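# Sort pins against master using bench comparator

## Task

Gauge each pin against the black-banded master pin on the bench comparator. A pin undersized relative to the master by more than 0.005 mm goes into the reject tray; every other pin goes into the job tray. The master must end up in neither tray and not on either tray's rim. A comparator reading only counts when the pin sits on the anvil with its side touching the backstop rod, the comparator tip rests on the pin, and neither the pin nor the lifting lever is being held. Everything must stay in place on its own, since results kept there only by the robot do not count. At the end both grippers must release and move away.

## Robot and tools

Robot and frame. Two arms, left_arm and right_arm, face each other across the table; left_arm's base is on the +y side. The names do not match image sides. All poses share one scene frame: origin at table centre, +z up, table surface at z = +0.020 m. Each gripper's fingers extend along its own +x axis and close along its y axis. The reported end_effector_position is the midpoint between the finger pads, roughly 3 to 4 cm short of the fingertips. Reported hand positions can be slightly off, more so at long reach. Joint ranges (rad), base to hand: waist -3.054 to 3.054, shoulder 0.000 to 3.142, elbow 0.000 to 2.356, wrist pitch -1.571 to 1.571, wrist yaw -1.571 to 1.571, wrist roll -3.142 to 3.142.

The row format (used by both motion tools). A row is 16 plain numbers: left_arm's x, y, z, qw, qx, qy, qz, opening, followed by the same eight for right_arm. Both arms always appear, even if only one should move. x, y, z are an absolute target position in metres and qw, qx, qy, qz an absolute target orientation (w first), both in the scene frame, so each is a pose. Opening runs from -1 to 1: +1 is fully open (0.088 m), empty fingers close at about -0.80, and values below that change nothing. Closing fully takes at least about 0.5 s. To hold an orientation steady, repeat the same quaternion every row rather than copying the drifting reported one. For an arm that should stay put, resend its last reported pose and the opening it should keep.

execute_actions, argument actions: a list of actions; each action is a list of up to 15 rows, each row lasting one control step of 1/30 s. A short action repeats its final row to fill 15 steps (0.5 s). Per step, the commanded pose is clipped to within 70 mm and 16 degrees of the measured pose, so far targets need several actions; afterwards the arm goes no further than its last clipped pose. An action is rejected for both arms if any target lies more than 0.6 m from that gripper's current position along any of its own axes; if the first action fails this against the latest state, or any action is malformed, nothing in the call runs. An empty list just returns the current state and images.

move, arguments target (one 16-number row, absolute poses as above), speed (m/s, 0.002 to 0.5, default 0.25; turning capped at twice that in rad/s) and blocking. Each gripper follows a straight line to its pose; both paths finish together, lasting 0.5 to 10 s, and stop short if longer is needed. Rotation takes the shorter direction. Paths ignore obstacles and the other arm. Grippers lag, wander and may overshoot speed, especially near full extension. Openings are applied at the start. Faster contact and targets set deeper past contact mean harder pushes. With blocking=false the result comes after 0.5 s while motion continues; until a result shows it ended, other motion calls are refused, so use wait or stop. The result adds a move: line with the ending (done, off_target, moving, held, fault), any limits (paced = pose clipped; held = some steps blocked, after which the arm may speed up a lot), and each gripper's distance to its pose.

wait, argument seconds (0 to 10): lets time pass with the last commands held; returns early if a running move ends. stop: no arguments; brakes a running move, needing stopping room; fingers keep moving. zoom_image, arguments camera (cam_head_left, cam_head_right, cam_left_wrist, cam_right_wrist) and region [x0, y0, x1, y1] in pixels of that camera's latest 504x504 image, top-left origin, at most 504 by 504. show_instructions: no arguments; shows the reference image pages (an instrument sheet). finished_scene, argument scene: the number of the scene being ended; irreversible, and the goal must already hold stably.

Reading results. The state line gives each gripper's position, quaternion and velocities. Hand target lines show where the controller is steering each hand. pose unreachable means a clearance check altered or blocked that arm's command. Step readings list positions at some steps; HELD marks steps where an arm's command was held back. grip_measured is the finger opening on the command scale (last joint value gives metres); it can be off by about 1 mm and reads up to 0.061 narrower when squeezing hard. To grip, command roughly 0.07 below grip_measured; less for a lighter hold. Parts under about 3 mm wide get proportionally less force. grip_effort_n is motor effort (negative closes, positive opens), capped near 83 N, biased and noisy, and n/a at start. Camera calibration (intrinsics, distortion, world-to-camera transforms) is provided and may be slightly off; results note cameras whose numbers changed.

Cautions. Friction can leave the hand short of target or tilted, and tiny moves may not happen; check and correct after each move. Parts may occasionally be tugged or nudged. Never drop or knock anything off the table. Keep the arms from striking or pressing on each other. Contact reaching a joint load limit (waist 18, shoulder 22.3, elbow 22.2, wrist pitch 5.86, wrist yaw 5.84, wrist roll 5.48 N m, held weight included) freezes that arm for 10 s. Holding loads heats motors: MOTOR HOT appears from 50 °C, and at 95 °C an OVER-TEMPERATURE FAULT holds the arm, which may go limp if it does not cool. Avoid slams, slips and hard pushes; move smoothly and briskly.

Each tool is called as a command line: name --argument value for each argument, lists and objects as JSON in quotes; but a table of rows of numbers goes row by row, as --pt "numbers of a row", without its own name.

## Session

execute_actions --actions '[]'

Scene clock: 0.00 s.
left_arm: end_effector_position=(-0.1259, +0.2566, +0.2397) grip_measured=+0.984 grip_effort_n=n/a end_effector_quat_wxyz=(+0.135, +0.610, -0.351, -0.697) end_effector_velocity=(-0.005, +0.003, -0.002) end_effector_angular_velocity=(+0.017, +0.021, -0.005) | right_arm: end_effector_position=(-0.0162, -0.1881, +0.1685) grip_measured=+0.985 grip_effort_n=n/a end_effector_quat_wxyz=(+0.467, +0.051, +0.783, +0.408) end_effector_velocity=(+0.001, -0.002, +0.000) end_effector_angular_velocity=(-0.001, +0.005, +0.001)
Joint positions: left_arm=[ 0.808  1.127  0.917 -0.85   0.523  2.286  0.087] | right_arm=[-0.626  1.689  0.905 -0.379 -0.72   0.904  0.087]
Joint velocities: left_arm=[-0.007 -0.002 -0.002 -0.022  0.007 -0.007  0.   ] | right_arm=[-0.007 -0.002 -0.002 -0.007 -0.007 -0.007 -0.   ]
Motor temperatures (°C, as the motors report them): left_arm=[28 35 31 29 29 28] | right_arm=[27 31 31 30 30 29]
Heat: left arm: hottest shoulder 35 °C (+0.0 °C/min); right arm: hottest shoulder 31 °C (+0.0 °C/min).
Hand target (left_arm): -0.126, +0.257, +0.240; +0.135, +0.610, -0.351, -0.697
Hand target (right_arm): -0.016, -0.188, +0.168; +0.467, +0.051, +0.783, +0.408
camera_calibration (this result's frames):
cam_left_wrist: T_world_to_cam=[[0.23876, 0.743808, -0.624294, -0.00684201], [0.96421, -0.105261, 0.243348, 0.121842], [0.11529, -0.660053, -0.742319, 0.441569], [0, 0, 0, 1]] pos_world=[-0.166756, 0.309373, 0.293864]
cam_right_wrist: T_world_to_cam=[[0.315394, -0.696355, -0.644683, -0.0150153], [-0.539448, -0.690478, 0.48191, -0.196632], [-0.780719, 0.195781, -0.59342, 0.203374], [0, 0, 0, 1]] pos_world=[0.0574412, -0.186043, 0.205765]

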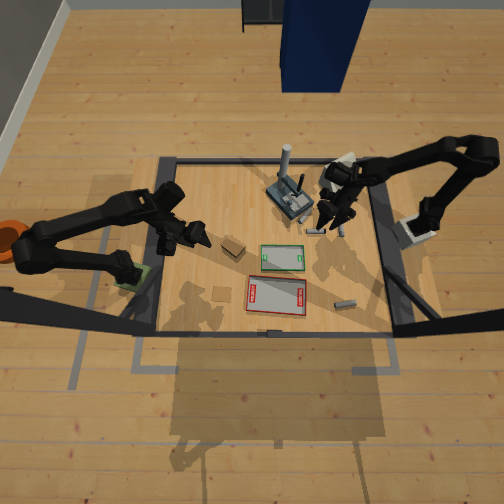

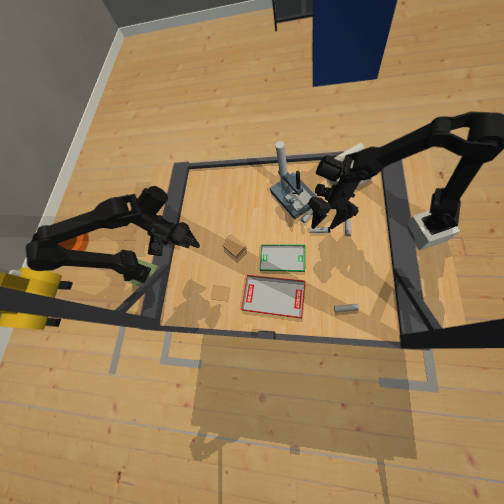

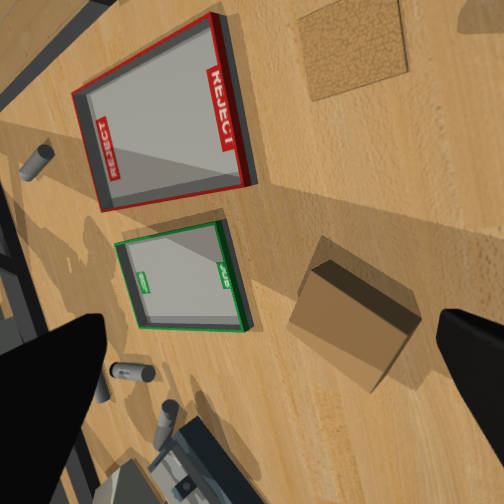

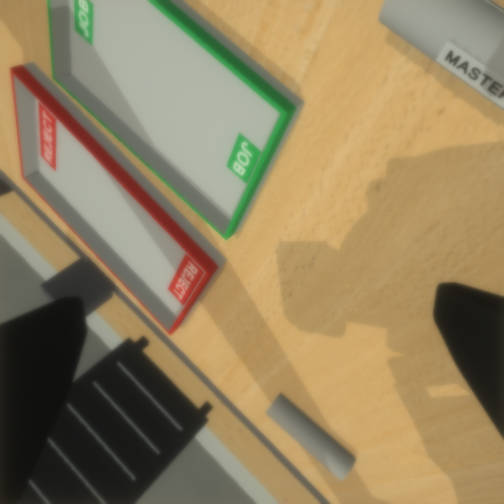

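move --target '[-0.15,0.35,0.3,0.7071,0,0.7071,0,1,-0.25,-0.4,0.3,0.7071,0,0.7071,0,1]'

zoom_image --camera "cam_head_left" --region '[240,140,400,320]'

Scene clock: 10.70 s.
left_arm: end_effector_position=(-0.1507, +0.3487, +0.3022) grip_measured=+0.984 grip_effort_n=-3.5 end_effector_quat_wxyz=(-0.680, +0.603, -0.414, -0.056) end_effector_velocity=(-0.003, -0.001, -0.002) end_effector_angular_velocity=(+0.000, -0.026, -0.035) | right_arm: end_effector_position=(-0.2478, -0.4033, +0.2994) grip_measured=+0.985 grip_effort_n=-3.5 end_effector_quat_wxyz=(+0.700, -0.004, +0.714, -0.004) end_effector_velocity=(-0.001, +0.000, +0.000) end_effector_angular_velocity=(-0.002, +0.010, +0.005)
Joint positions: left_arm=[-0.241  0.985  1.06  -1.577 -0.888  3.139  0.087] | right_arm=[ 0.676  1.594  1.556 -1.523 -0.018  2.607  0.087]
Joint velocities: left_arm=[-0.032 -0.007 -0.022  0.007 -0.022  0.007 -0.   ] | right_arm=[-0.002 -0.002 -0.002  0.007 -0.007 -0.007 -0.   ]
Motor temperatures (°C, as the motors report them): left_arm=[28 35 32 29 29 28] | right_arm=[27 32 33 30 30 29]
Heat: left arm: hottest shoulder 35 °C (+0.0 °C/min); right arm: hottest elbow 33 °C (+11.2 °C/min).
Hand target (left_arm): -0.150, +0.350, +0.300; +0.684, -0.600, +0.411, +0.051
Hand target (right_arm): -0.250, -0.403, +0.299; +0.701, -0.005, +0.713, -0.006
Off the commanded pose (left_arm): 0.003 m, 79 deg; orientation clipped at the last step of the last action.
Off the commanded pose (right_arm): 0.004 m, 1 deg.
joint sent to its limit (left arm) — the command would take joint 4 (wrist pitch) past its lower limit and joint 6 (wrist roll) past its upper limit, so those joints were sent only as far as their limits.
move: off_target (left_arm); limits=paced
camera_calibration (this result's frames):
cam_left_wrist: T_world_to_cam=[[0.553642, -0.240854, 0.797164, -0.0691924], [-0.684293, -0.677113, 0.270669, 0.0829548], [0.474578, -0.695347, -0.539693, 0.556935], [0, 0, 0, 1]] pos_world=[-0.169236, 0.426768, 0.333278]
cam_right_wrist: T_world_to_cam=[[-0.0182962, -0.99787, 0.0626083, -0.423547], [-0.929439, 0.0400549, 0.366796, -0.300857], [-0.368522, -0.0514796, -0.928192, 0.245081], [0, 0, 0, 1]] pos_world=[-0.197059, -0.397977, 0.364352]

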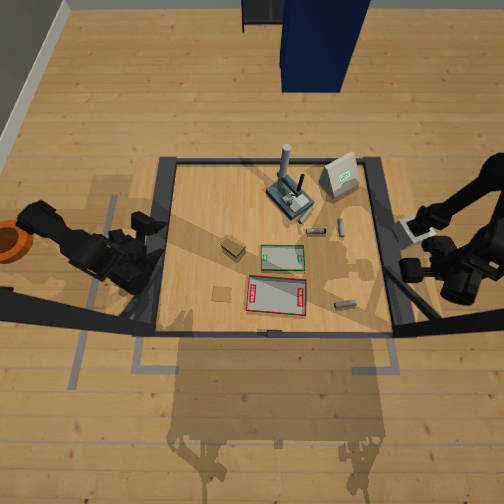

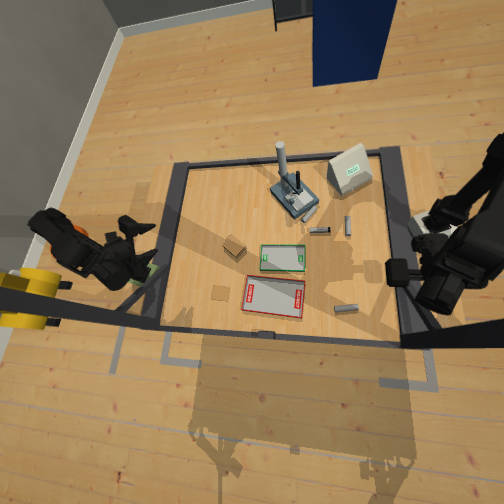

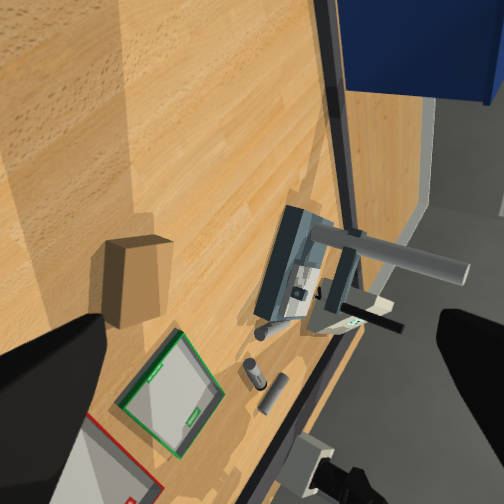

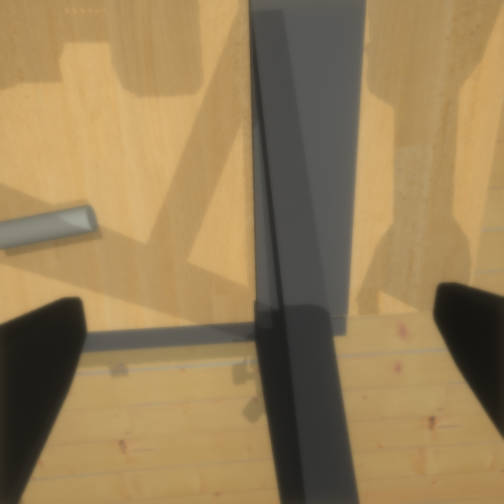

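Region (240, 140, 400, 320) of cam_head_left's 504x504 image, scaled by 2.800, with more detail than that image has.

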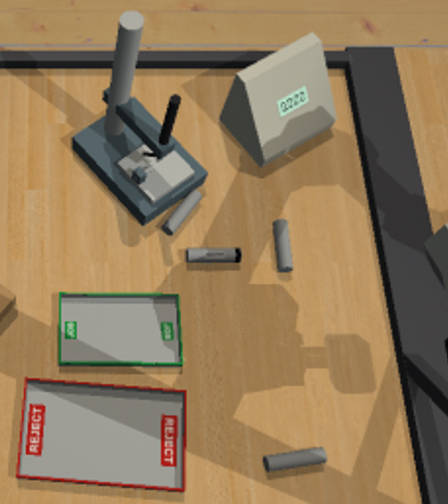

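move --target '[-0.15,0.35,0.3,0.684,-0.6,0.411,0.051,1,0.085,-0.125,0.17,0.2706,0.6533,0.2706,-0.6533,-0.1]'

zoom_image --camera "cam_head_right" --region '[320,140,390,200]'

Scene clock: 29.60 s.
left_arm: end_effector_position=(-0.1507, +0.3489, +0.3018) grip_measured=+0.984 grip_effort_n=-3.5 end_effector_quat_wxyz=(-0.681, +0.602, -0.413, -0.054) end_effector_velocity=(+0.002, +0.003, +0.000) end_effector_angular_velocity=(+0.011, -0.014, +0.003) | right_arm: end_effector_position=(+0.0838, -0.1232, +0.1758) grip_measured=-0.097 grip_effort_n=-19.8 end_effector_quat_wxyz=(+0.380, +0.532, +0.477, -0.587) end_effector_velocity=(-0.000, -0.000, -0.000) end_effector_angular_velocity=(-0.024, +0.045, -0.004)
Joint positions: left_arm=[-0.244  0.984  1.056 -1.577 -0.891  3.139  0.087] | right_arm=[-0.636  2.185  1.84  -1.205 -0.157  3.133  0.034]
Joint velocities: left_arm=[-0.002 -0.002 -0.002 -0.022 -0.007 -0.007 -0.   ] | right_arm=[-0.012  0.032  0.046 -0.051 -0.037 -0.007 -0.   ]
Motor temperatures (°C, as the motors report them): left_arm=[28 34 32 29 29 28] | right_arm=[27 33 35 30 30 29]
Heat: left arm: hottest shoulder 34 °C (-2.0 °C/min); right arm: hottest elbow 35 °C (+8.1 °C/min).
Hand target (left_arm): -0.150, +0.350, +0.300; +0.684, -0.600, +0.411, +0.051
Hand target (right_arm): +0.085, -0.122, +0.171; +0.379, +0.529, +0.473, -0.594
Off the commanded pose (left_arm): 0.002 m, 1 deg.
Off the commanded pose (right_arm): 0.006 m, 31 deg; orientation clipped at the last step of the last action.
joint sent to its limit (right arm) — the command would take joint 6 (wrist roll) past its upper limit, so that joint was sent only as far as its limit.
move: off_target (right_arm); limits=paced
camera_calibration (this result's frames):
cam_left_wrist: T_world_to_cam=[[0.549525, -0.242893, 0.799391, -0.0694027], [-0.68736, -0.675337, 0.267312, 0.0831272], [0.47493, -0.696364, -0.53807, 0.556714], [0, 0, 0, 1]] pos_world=[-0.169123, 0.426957, 0.33281]
cam_right_wrist: T_world_to_cam=[[-0.939705, 0.271594, 0.207827, 0.0778414], [0.331671, 0.871906, 0.360242, 0.0394497], [-0.083366, 0.407451, -0.909414, 0.296303], [0, 0, 0, 1]] pos_world=[0.0847653, -0.176267, 0.239073]

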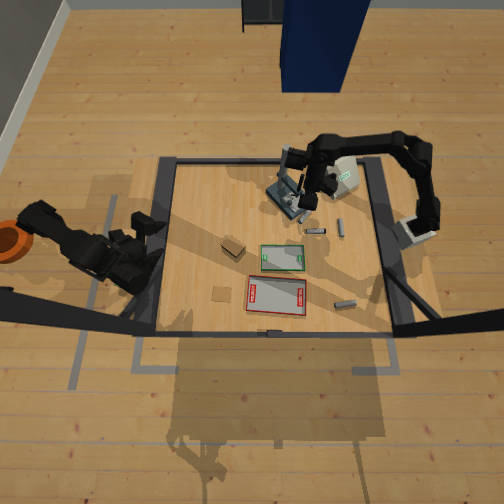

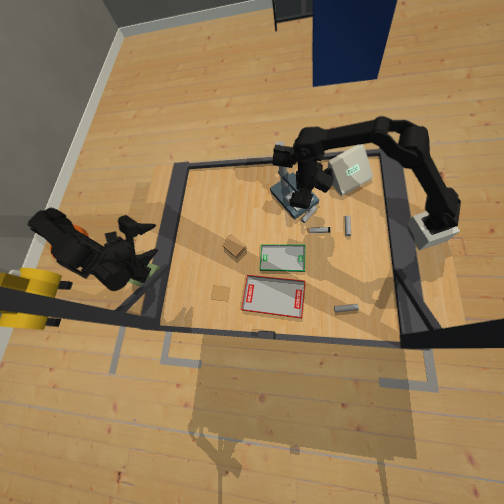

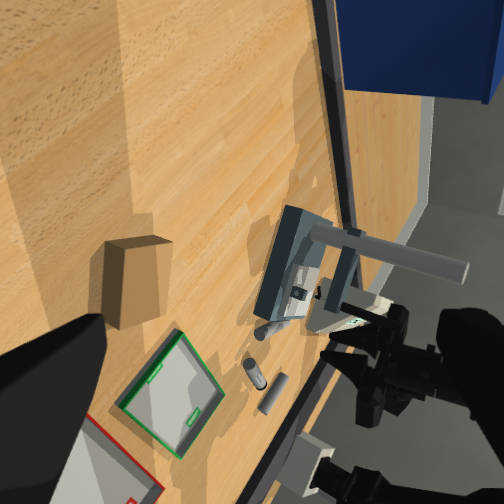

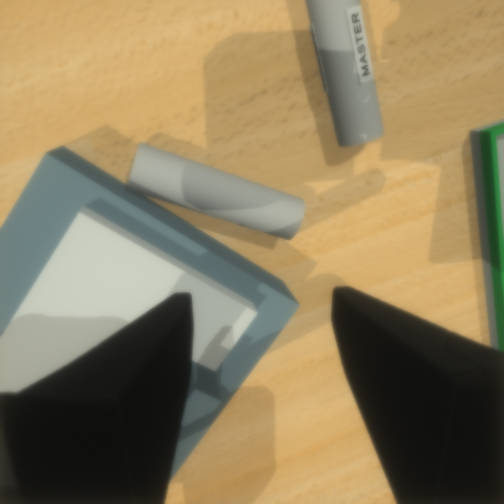

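Region (320, 140, 390, 200) of cam_head_right's 504x504 image, scaled by 7.200, with more detail than that image has; it fills the top 432 rows of this view, and the rest is white.

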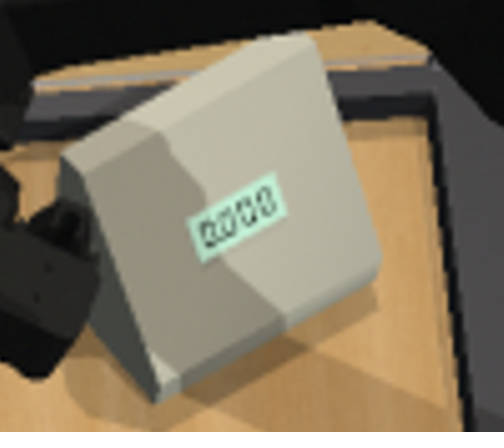

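move --target '[-0.15,0.35,0.3,0.684,-0.6,0.411,0.051,1,0.0,-0.25,0.25,0.7071,0,0.7071,0,-0.1]' --speed 0.5

move --target '[-0.15,0.35,0.3,0.684,-0.6,0.411,0.051,1,0.0,-0.25,0.25,0.4056,-0.5793,0.4056,0.5793,-0.1]' --speed 0.5

move --target '[-0.15,0.35,0.3,0.684,-0.6,0.411,0.051,1,0.10,-0.12,0.17,-0.2706,-0.6533,-0.2706,0.6533,-0.1]' --speed 0.4

Scene clock: 37.03 s.
left_arm: end_effector_position=(-0.1507, +0.3489, +0.3018) grip_measured=+0.984 grip_effort_n=-4.0 end_effector_quat_wxyz=(-0.681, +0.602, -0.413, -0.054) end_effector_velocity=(+0.000, +0.002, -0.003) end_effector_angular_velocity=(-0.000, +0.010, +0.011) | right_arm: end_effector_position=(+0.0004, -0.2479, +0.2478) grip_measured=-0.097 grip_effort_n=-19.8 end_effector_quat_wxyz=(+0.705, +0.003, +0.709, -0.004) end_effector_velocity=(-0.003, -0.003, +0.000) end_effector_angular_velocity=(-0.006, +0.022, +0.034)
Joint positions: left_arm=[-0.244  0.984  1.056 -1.577 -0.891  3.139  0.087] | right_arm=[-0.398  1.652  1.412 -1.333 -0.007  1.543  0.034]
Joint velocities: left_arm=[-0.002 -0.002 -0.007 -0.007  0.007 -0.022 -0.   ] | right_arm=[-0.002 -0.007 -0.007 -0.007 -0.022 -0.037  0.   ]
Motor temperatures (°C, as the motors report them): left_arm=[28 34 32 29 29 28] | right_arm=[27 35 35 30 30 29]
Heat: left arm: hottest shoulder 34 °C (-1.6 °C/min); right arm: hottest shoulder 35 °C (+6.5 °C/min).
Hand target (left_arm): -0.150, +0.350, +0.300; +0.684, -0.600, +0.411, +0.051
Hand target (right_arm): -0.000, -0.251, +0.249; +0.706, -0.000, +0.708, -0.001
Off the commanded pose (left_arm): 0.002 m, 1 deg.
Off the commanded pose (right_arm): 0.003 m, 1 deg.
move: done
camera_calibration (this result's frames):
cam_left_wrist: T_world_to_cam=[[0.549525, -0.242893, 0.799391, -0.0694027], [-0.68736, -0.675337, 0.267312, 0.0831272], [0.47493, -0.696364, -0.53807, 0.556714], [0, 0, 0, 1]] pos_world=[-0.169123, 0.426957, 0.33281]
cam_right_wrist: T_world_to_cam=[[-0.028252, -0.99816, 0.0536462, -0.258533], [-0.93336, 0.0455533, 0.35604, -0.0533953], [-0.357828, -0.0400124, -0.93293, 0.300695], [0, 0, 0, 1]] pos_world=[0.050456, -0.243594, 0.313407]

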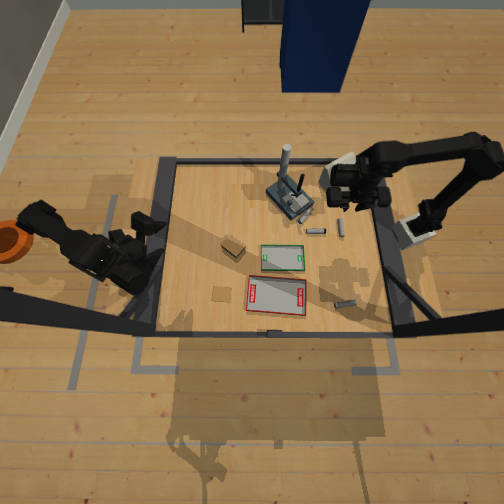

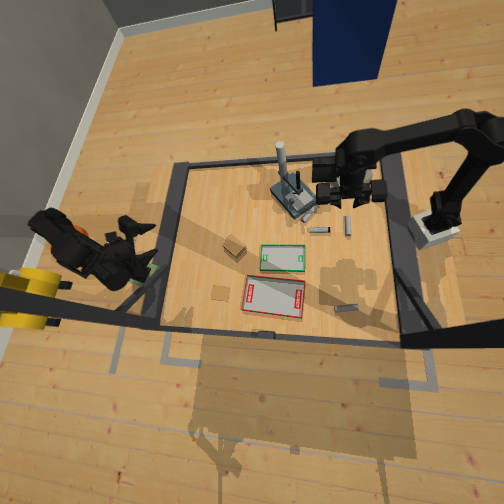

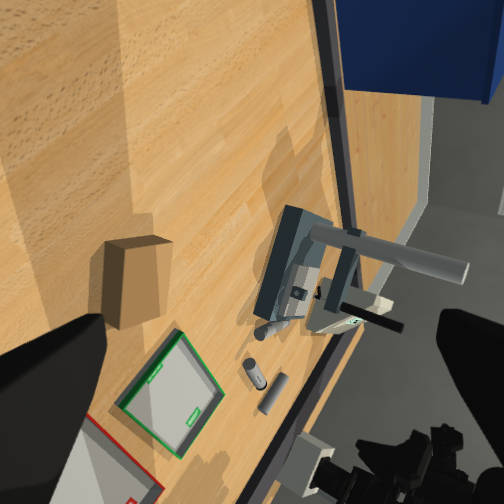

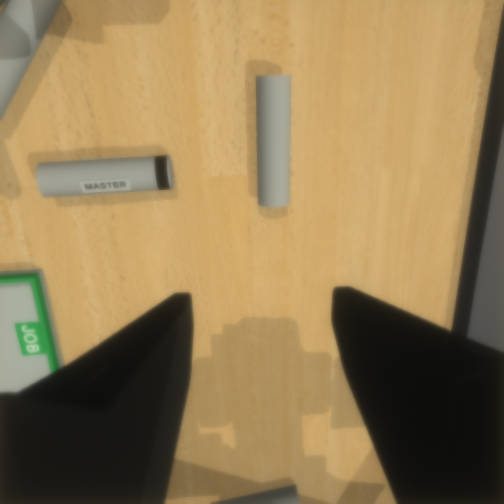

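Scene clock: 39.63 s.
left_arm: end_effector_position=(-0.1507, +0.3489, +0.3018) grip_measured=+0.984 grip_effort_n=-3.5 end_effector_quat_wxyz=(-0.681, +0.602, -0.413, -0.054) end_effector_velocity=(+0.000, -0.000, +0.001) end_effector_angular_velocity=(-0.029, +0.009, +0.012) | right_arm: end_effector_position=(+0.0003, -0.2488, +0.2479) grip_measured=-0.097 grip_effort_n=-19.8 end_effector_quat_wxyz=(+0.406, -0.580, +0.408, +0.577) end_effector_velocity=(-0.003, -0.001, +0.001) end_effector_angular_velocity=(-0.002, +0.022, +0.019)
Joint positions: left_arm=[-0.244  0.984  1.056 -1.577 -0.891  3.139  0.087] | right_arm=[-0.393  1.652  1.412 -1.336  0.002 -0.375  0.034]
Joint velocities: left_arm=[-0.002 -0.007 -0.002  0.007 -0.007 -0.022 -0.   ] | right_arm=[-0.002 -0.002  0.002 -0.007 -0.022 -0.022 -0.   ]
Motor temperatures (°C, as the motors report them): left_arm=[28 34 32 29 29 28] | right_arm=[27 35 35 30 30 29]
Heat: left arm: hottest shoulder 34 °C (-1.5 °C/min); right arm: hottest shoulder 35 °C (+6.1 °C/min).
Hand target (left_arm): -0.150, +0.350, +0.300; +0.684, -0.600, +0.411, +0.051
Hand target (right_arm): -0.000, -0.250, +0.250; -0.406, +0.579, -0.405, -0.579
Off the commanded pose (left_arm): 0.002 m, 1 deg.
Off the commanded pose (right_arm): 0.002 m, 0 deg.
move: done
camera_calibration (this result's frames):
cam_left_wrist: T_world_to_cam=[[0.549525, -0.242893, 0.799391, -0.0694027], [-0.68736, -0.675337, 0.267312, 0.0831272], [0.47493, -0.696364, -0.53807, 0.556714], [0, 0, 0, 1]] pos_world=[-0.169123, 0.426957, 0.33281]
cam_right_wrist: T_world_to_cam=[[0.946748, 0.317818, 0.0515849, 0.0681986], [0.280059, -0.891901, 0.355076, -0.286828], [0.158858, -0.321721, -0.933413, 0.230604], [0, 0, 0, 1]] pos_world=[-0.0208713, -0.203307, 0.313576]

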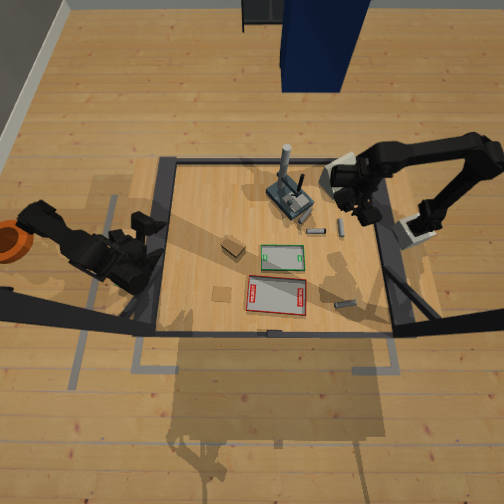

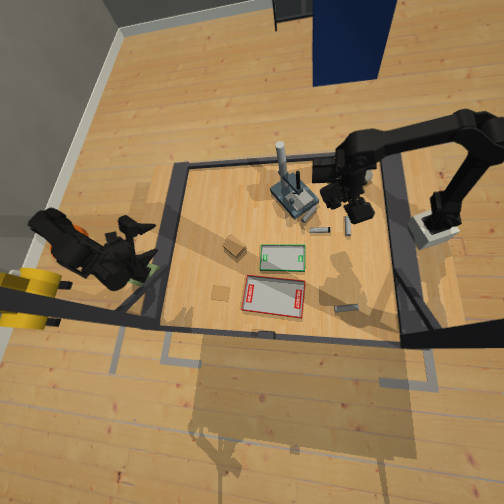

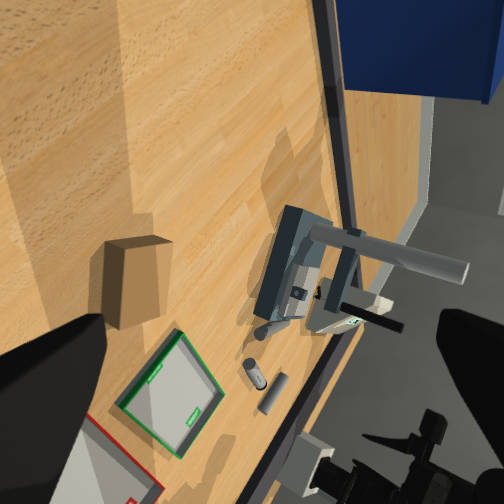

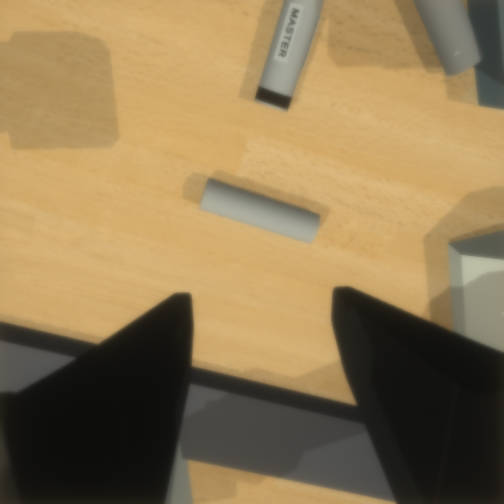

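Scene clock: 42.77 s.
left_arm: end_effector_position=(-0.1507, +0.3489, +0.3018) grip_measured=+0.984 grip_effort_n=-3.5 end_effector_quat_wxyz=(-0.681, +0.602, -0.413, -0.054) end_effector_velocity=(+0.001, +0.001, +0.000) end_effector_angular_velocity=(+0.007, -0.013, -0.007) | right_arm: end_effector_position=(+0.0989, -0.1199, +0.1760) grip_measured=-0.097 grip_effort_n=-19.8 end_effector_quat_wxyz=(+0.267, +0.658, +0.272, -0.650) end_effector_velocity=(-0.001, -0.002, -0.002) end_effector_angular_velocity=(-0.020, +0.012, +0.034)
Joint positions: left_arm=[-0.244  0.984  1.056 -1.577 -0.891  3.139  0.087] | right_arm=[-0.611  2.225  1.912 -1.246  0.005 -2.603  0.034]
Joint velocities: left_arm=[-0.002 -0.002 -0.002 -0.007 -0.007  0.007 -0.   ] | right_arm=[-0.002  0.012  0.012 -0.022 -0.007 -0.037 -0.   ]
Motor temperatures (°C, as the motors report them): left_arm=[28 34 32 29 29 28] | right_arm=[27 36 35 30 30 29]
Heat: left arm: hottest shoulder 34 °C (-1.4 °C/min); right arm: hottest shoulder 36 °C (+7.0 °C/min).
Hand target (left_arm): -0.150, +0.350, +0.300; +0.684, -0.600, +0.411, +0.051
Hand target (right_arm): +0.100, -0.119, +0.171; +0.271, +0.654, +0.270, -0.652
Off the commanded pose (left_arm): 0.002 m, 1 deg.
Off the commanded pose (right_arm): 0.006 m, 1 deg.
move: done
camera_calibration (this result's frames):
cam_left_wrist: T_world_to_cam=[[0.549677, -0.242629, 0.799366, -0.0694995], [-0.687309, -0.675249, 0.267666, 0.0830344], [0.474827, -0.696542, -0.53793, 0.556758], [0, 0, 0, 1]] pos_world=[-0.169091, 0.427012, 0.332827]
cam_right_wrist: T_world_to_cam=[[-0.690119, 0.721647, 0.0544203, 0.147397], [0.687152, 0.629821, 0.362143, -0.0330291], [0.227064, 0.287317, -0.930532, 0.25503], [0, 0, 0, 1]] pos_world=[0.0665094, -0.158841, 0.241253]

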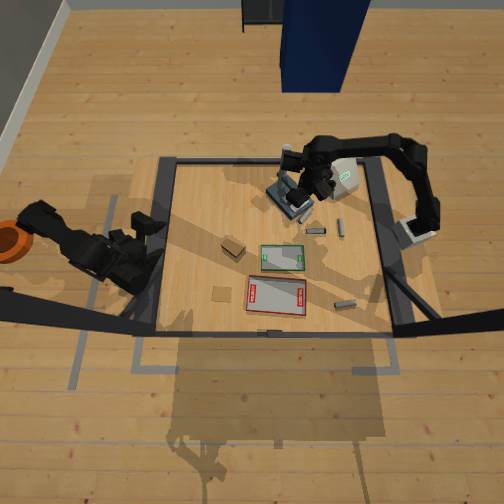

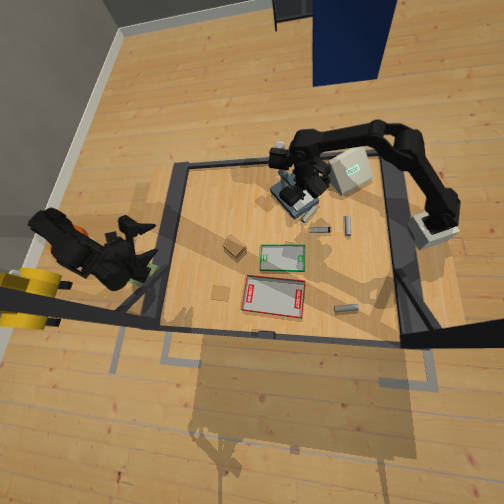

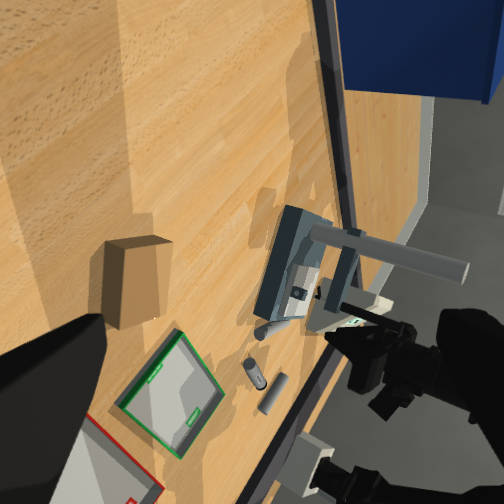

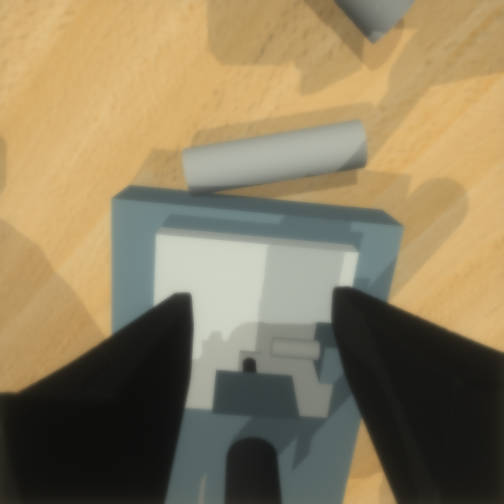

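move --target '[-0.15,0.35,0.3,0.684,-0.6,0.411,0.051,1,0.0,-0.155,0.12,0.5,-0.5,0.5,0.5,0.2]' --speed 0.4

move --target '[-0.15,0.35,0.3,0.684,-0.6,0.411,0.051,1,0.0,-0.155,0.075,0.5,-0.5,0.5,0.5,0.2]' --speed 0.08

Scene clock: 53.30 s.
left_arm: end_effector_position=(-0.1507, +0.3489, +0.3018) grip_measured=+0.984 grip_effort_n=-3.5 end_effector_quat_wxyz=(-0.681, +0.602, -0.413, -0.054) end_effector_velocity=(+0.001, +0.004, -0.003) end_effector_angular_velocity=(+0.022, -0.004, +0.002) | right_arm: end_effector_position=(+0.0010, -0.1532, +0.1162) grip_measured=+0.197 grip_effort_n=13.7 end_effector_quat_wxyz=(+0.496, -0.502, +0.503, +0.499) end_effector_velocity=(-0.000, -0.003, -0.001) end_effector_angular_velocity=(-0.012, +0.008, +0.005)
Joint positions: left_arm=[-0.244  0.984  1.056 -1.577 -0.891  3.139  0.087] | right_arm=[-0.389  2.113  1.488 -0.955 -0.003 -0.03   0.049]
Joint velocities: left_arm=[-0.002 -0.002 -0.007 -0.022  0.007 -0.007  0.   ] | right_arm=[-0.002  0.002 -0.002 -0.007 -0.007 -0.007 -0.   ]
Motor temperatures (°C, as the motors report them): left_arm=[28 34 33 29 30 28] | right_arm=[27 38 36 29 30 29]
Heat: left arm: hottest shoulder 34 °C (-1.1 °C/min); right arm: hottest shoulder 38 °C (+7.9 °C/min).
Hand target (left_arm): -0.150, +0.350, +0.300; +0.684, -0.600, +0.411, +0.051
Hand target (right_arm): -0.000, -0.154, +0.119; +0.499, -0.499, +0.501, +0.500
Off the commanded pose (left_arm): 0.002 m, 1 deg.
Off the commanded pose (right_arm): 0.004 m, 1 deg.
move: done
camera_calibration (this result's frames):
cam_left_wrist: T_world_to_cam=[[0.549677, -0.242629, 0.799366, -0.0694995], [-0.687309, -0.675249, 0.267666, 0.0830344], [0.474827, -0.696542, -0.53793, 0.556758], [0, 0, 0, 1]] pos_world=[-0.169091, 0.427012, 0.332827]
cam_right_wrist: T_world_to_cam=[[0.998679, -0.0169963, 0.0484969, -0.0070057], [-0.0332827, -0.932972, 0.358408, -0.161404], [0.0391546, -0.359549, -0.932304, 0.132417], [0, 0, 0, 1]] pos_world=[-0.00356025, -0.103094, 0.181641]

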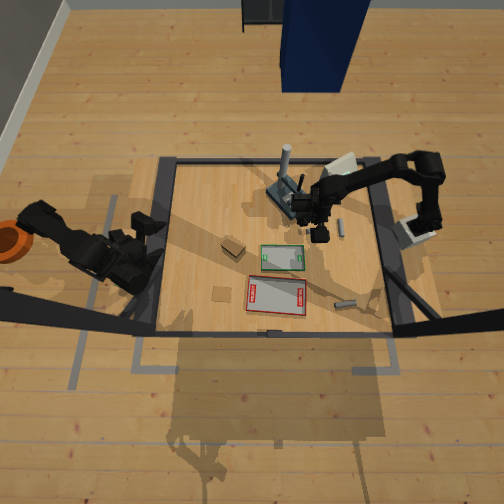

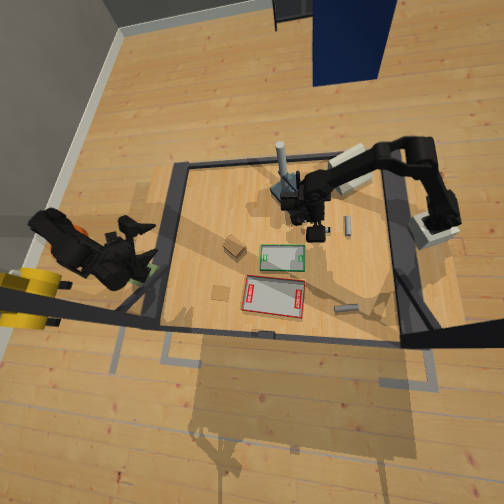

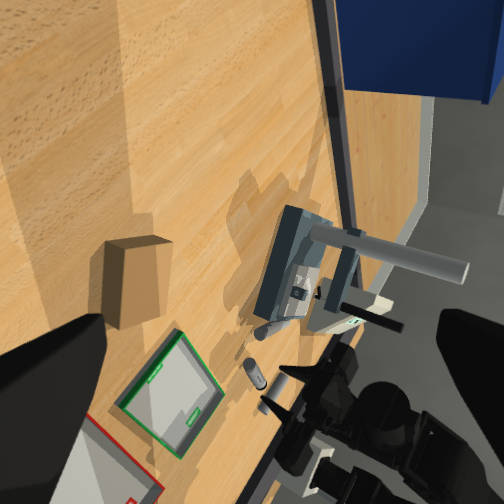

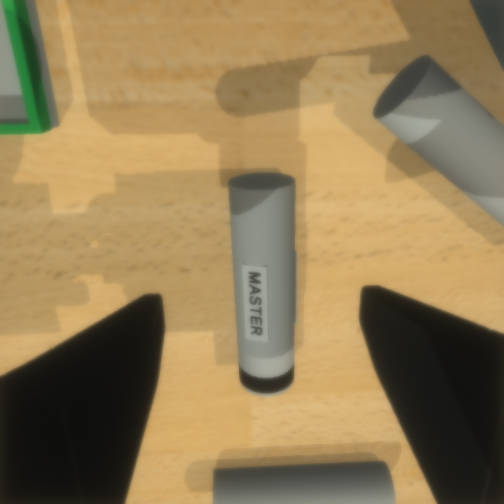

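Scene clock: 54.23 s.
left_arm: end_effector_position=(-0.1507, +0.3489, +0.3018) grip_measured=+0.984 grip_effort_n=-3.5 end_effector_quat_wxyz=(-0.681, +0.602, -0.413, -0.054) end_effector_velocity=(-0.001, +0.000, -0.001) end_effector_angular_velocity=(-0.002, +0.009, -0.008) | right_arm: end_effector_position=(+0.0007, -0.1504, +0.0827) grip_measured=+0.197 grip_effort_n=13.7 end_effector_quat_wxyz=(+0.504, -0.495, +0.495, +0.506) end_effector_velocity=(-0.002, +0.002, +0.002) end_effector_angular_velocity=(+0.013, +0.021, +0.005)
Joint positions: left_arm=[-0.244  0.984  1.056 -1.577 -0.891  3.139  0.087] | right_arm=[-0.388  2.155  1.409 -0.804 -0.003 -0.028  0.049]
Joint velocities: left_arm=[-0.002 -0.007 -0.002  0.007  0.007  0.007  0.   ] | right_arm=[-0.002 -0.007 -0.002  0.007 -0.022 -0.007 -0.   ]
Motor temperatures (°C, as the motors report them): left_arm=[28 34 33 29 30 28] | right_arm=[27 38 36 29 30 29]
Heat: left arm: hottest shoulder 34 °C (-1.1 °C/min); right arm: hottest shoulder 38 °C (+7.7 °C/min).
Hand target (left_arm): -0.150, +0.350, +0.300; +0.684, -0.600, +0.411, +0.051
Hand target (right_arm): -0.000, -0.154, +0.075; +0.500, -0.500, +0.500, +0.500
Off the commanded pose (left_arm): 0.002 m, 1 deg.
Off the commanded pose (right_arm): 0.009 m, 1 deg.
move: off_target (right_arm)
camera_calibration (this result's frames):
cam_left_wrist: T_world_to_cam=[[0.549677, -0.242629, 0.799366, -0.0694995], [-0.687309, -0.675249, 0.267666, 0.0830344], [0.474827, -0.696542, -0.53793, 0.556758], [0, 0, 0, 1]] pos_world=[-0.169091, 0.427012, 0.332827]
cam_right_wrist: T_world_to_cam=[[0.9986, -0.0195927, 0.0491288, -0.0054674], [-0.034764, -0.943173, 0.33048, -0.146016], [0.0398619, -0.331725, -0.942534, 0.107296], [0, 0, 0, 1]] pos_world=[-0.00389337, -0.102233, 0.149654]

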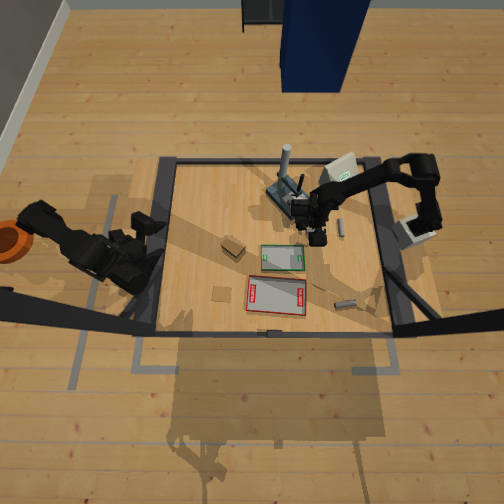

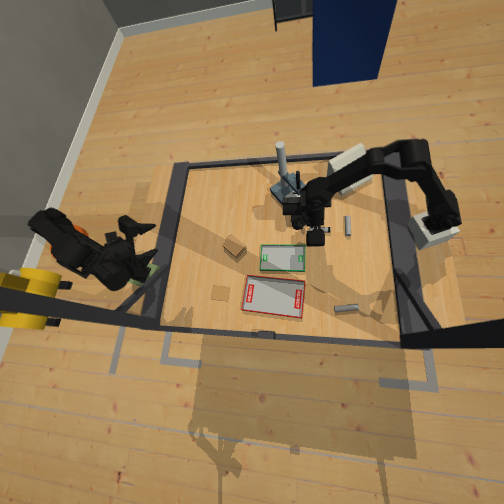

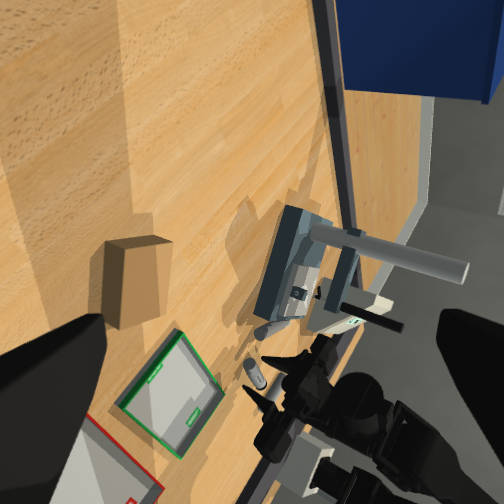

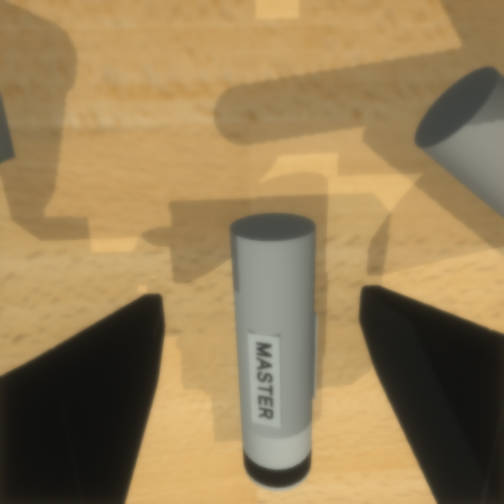

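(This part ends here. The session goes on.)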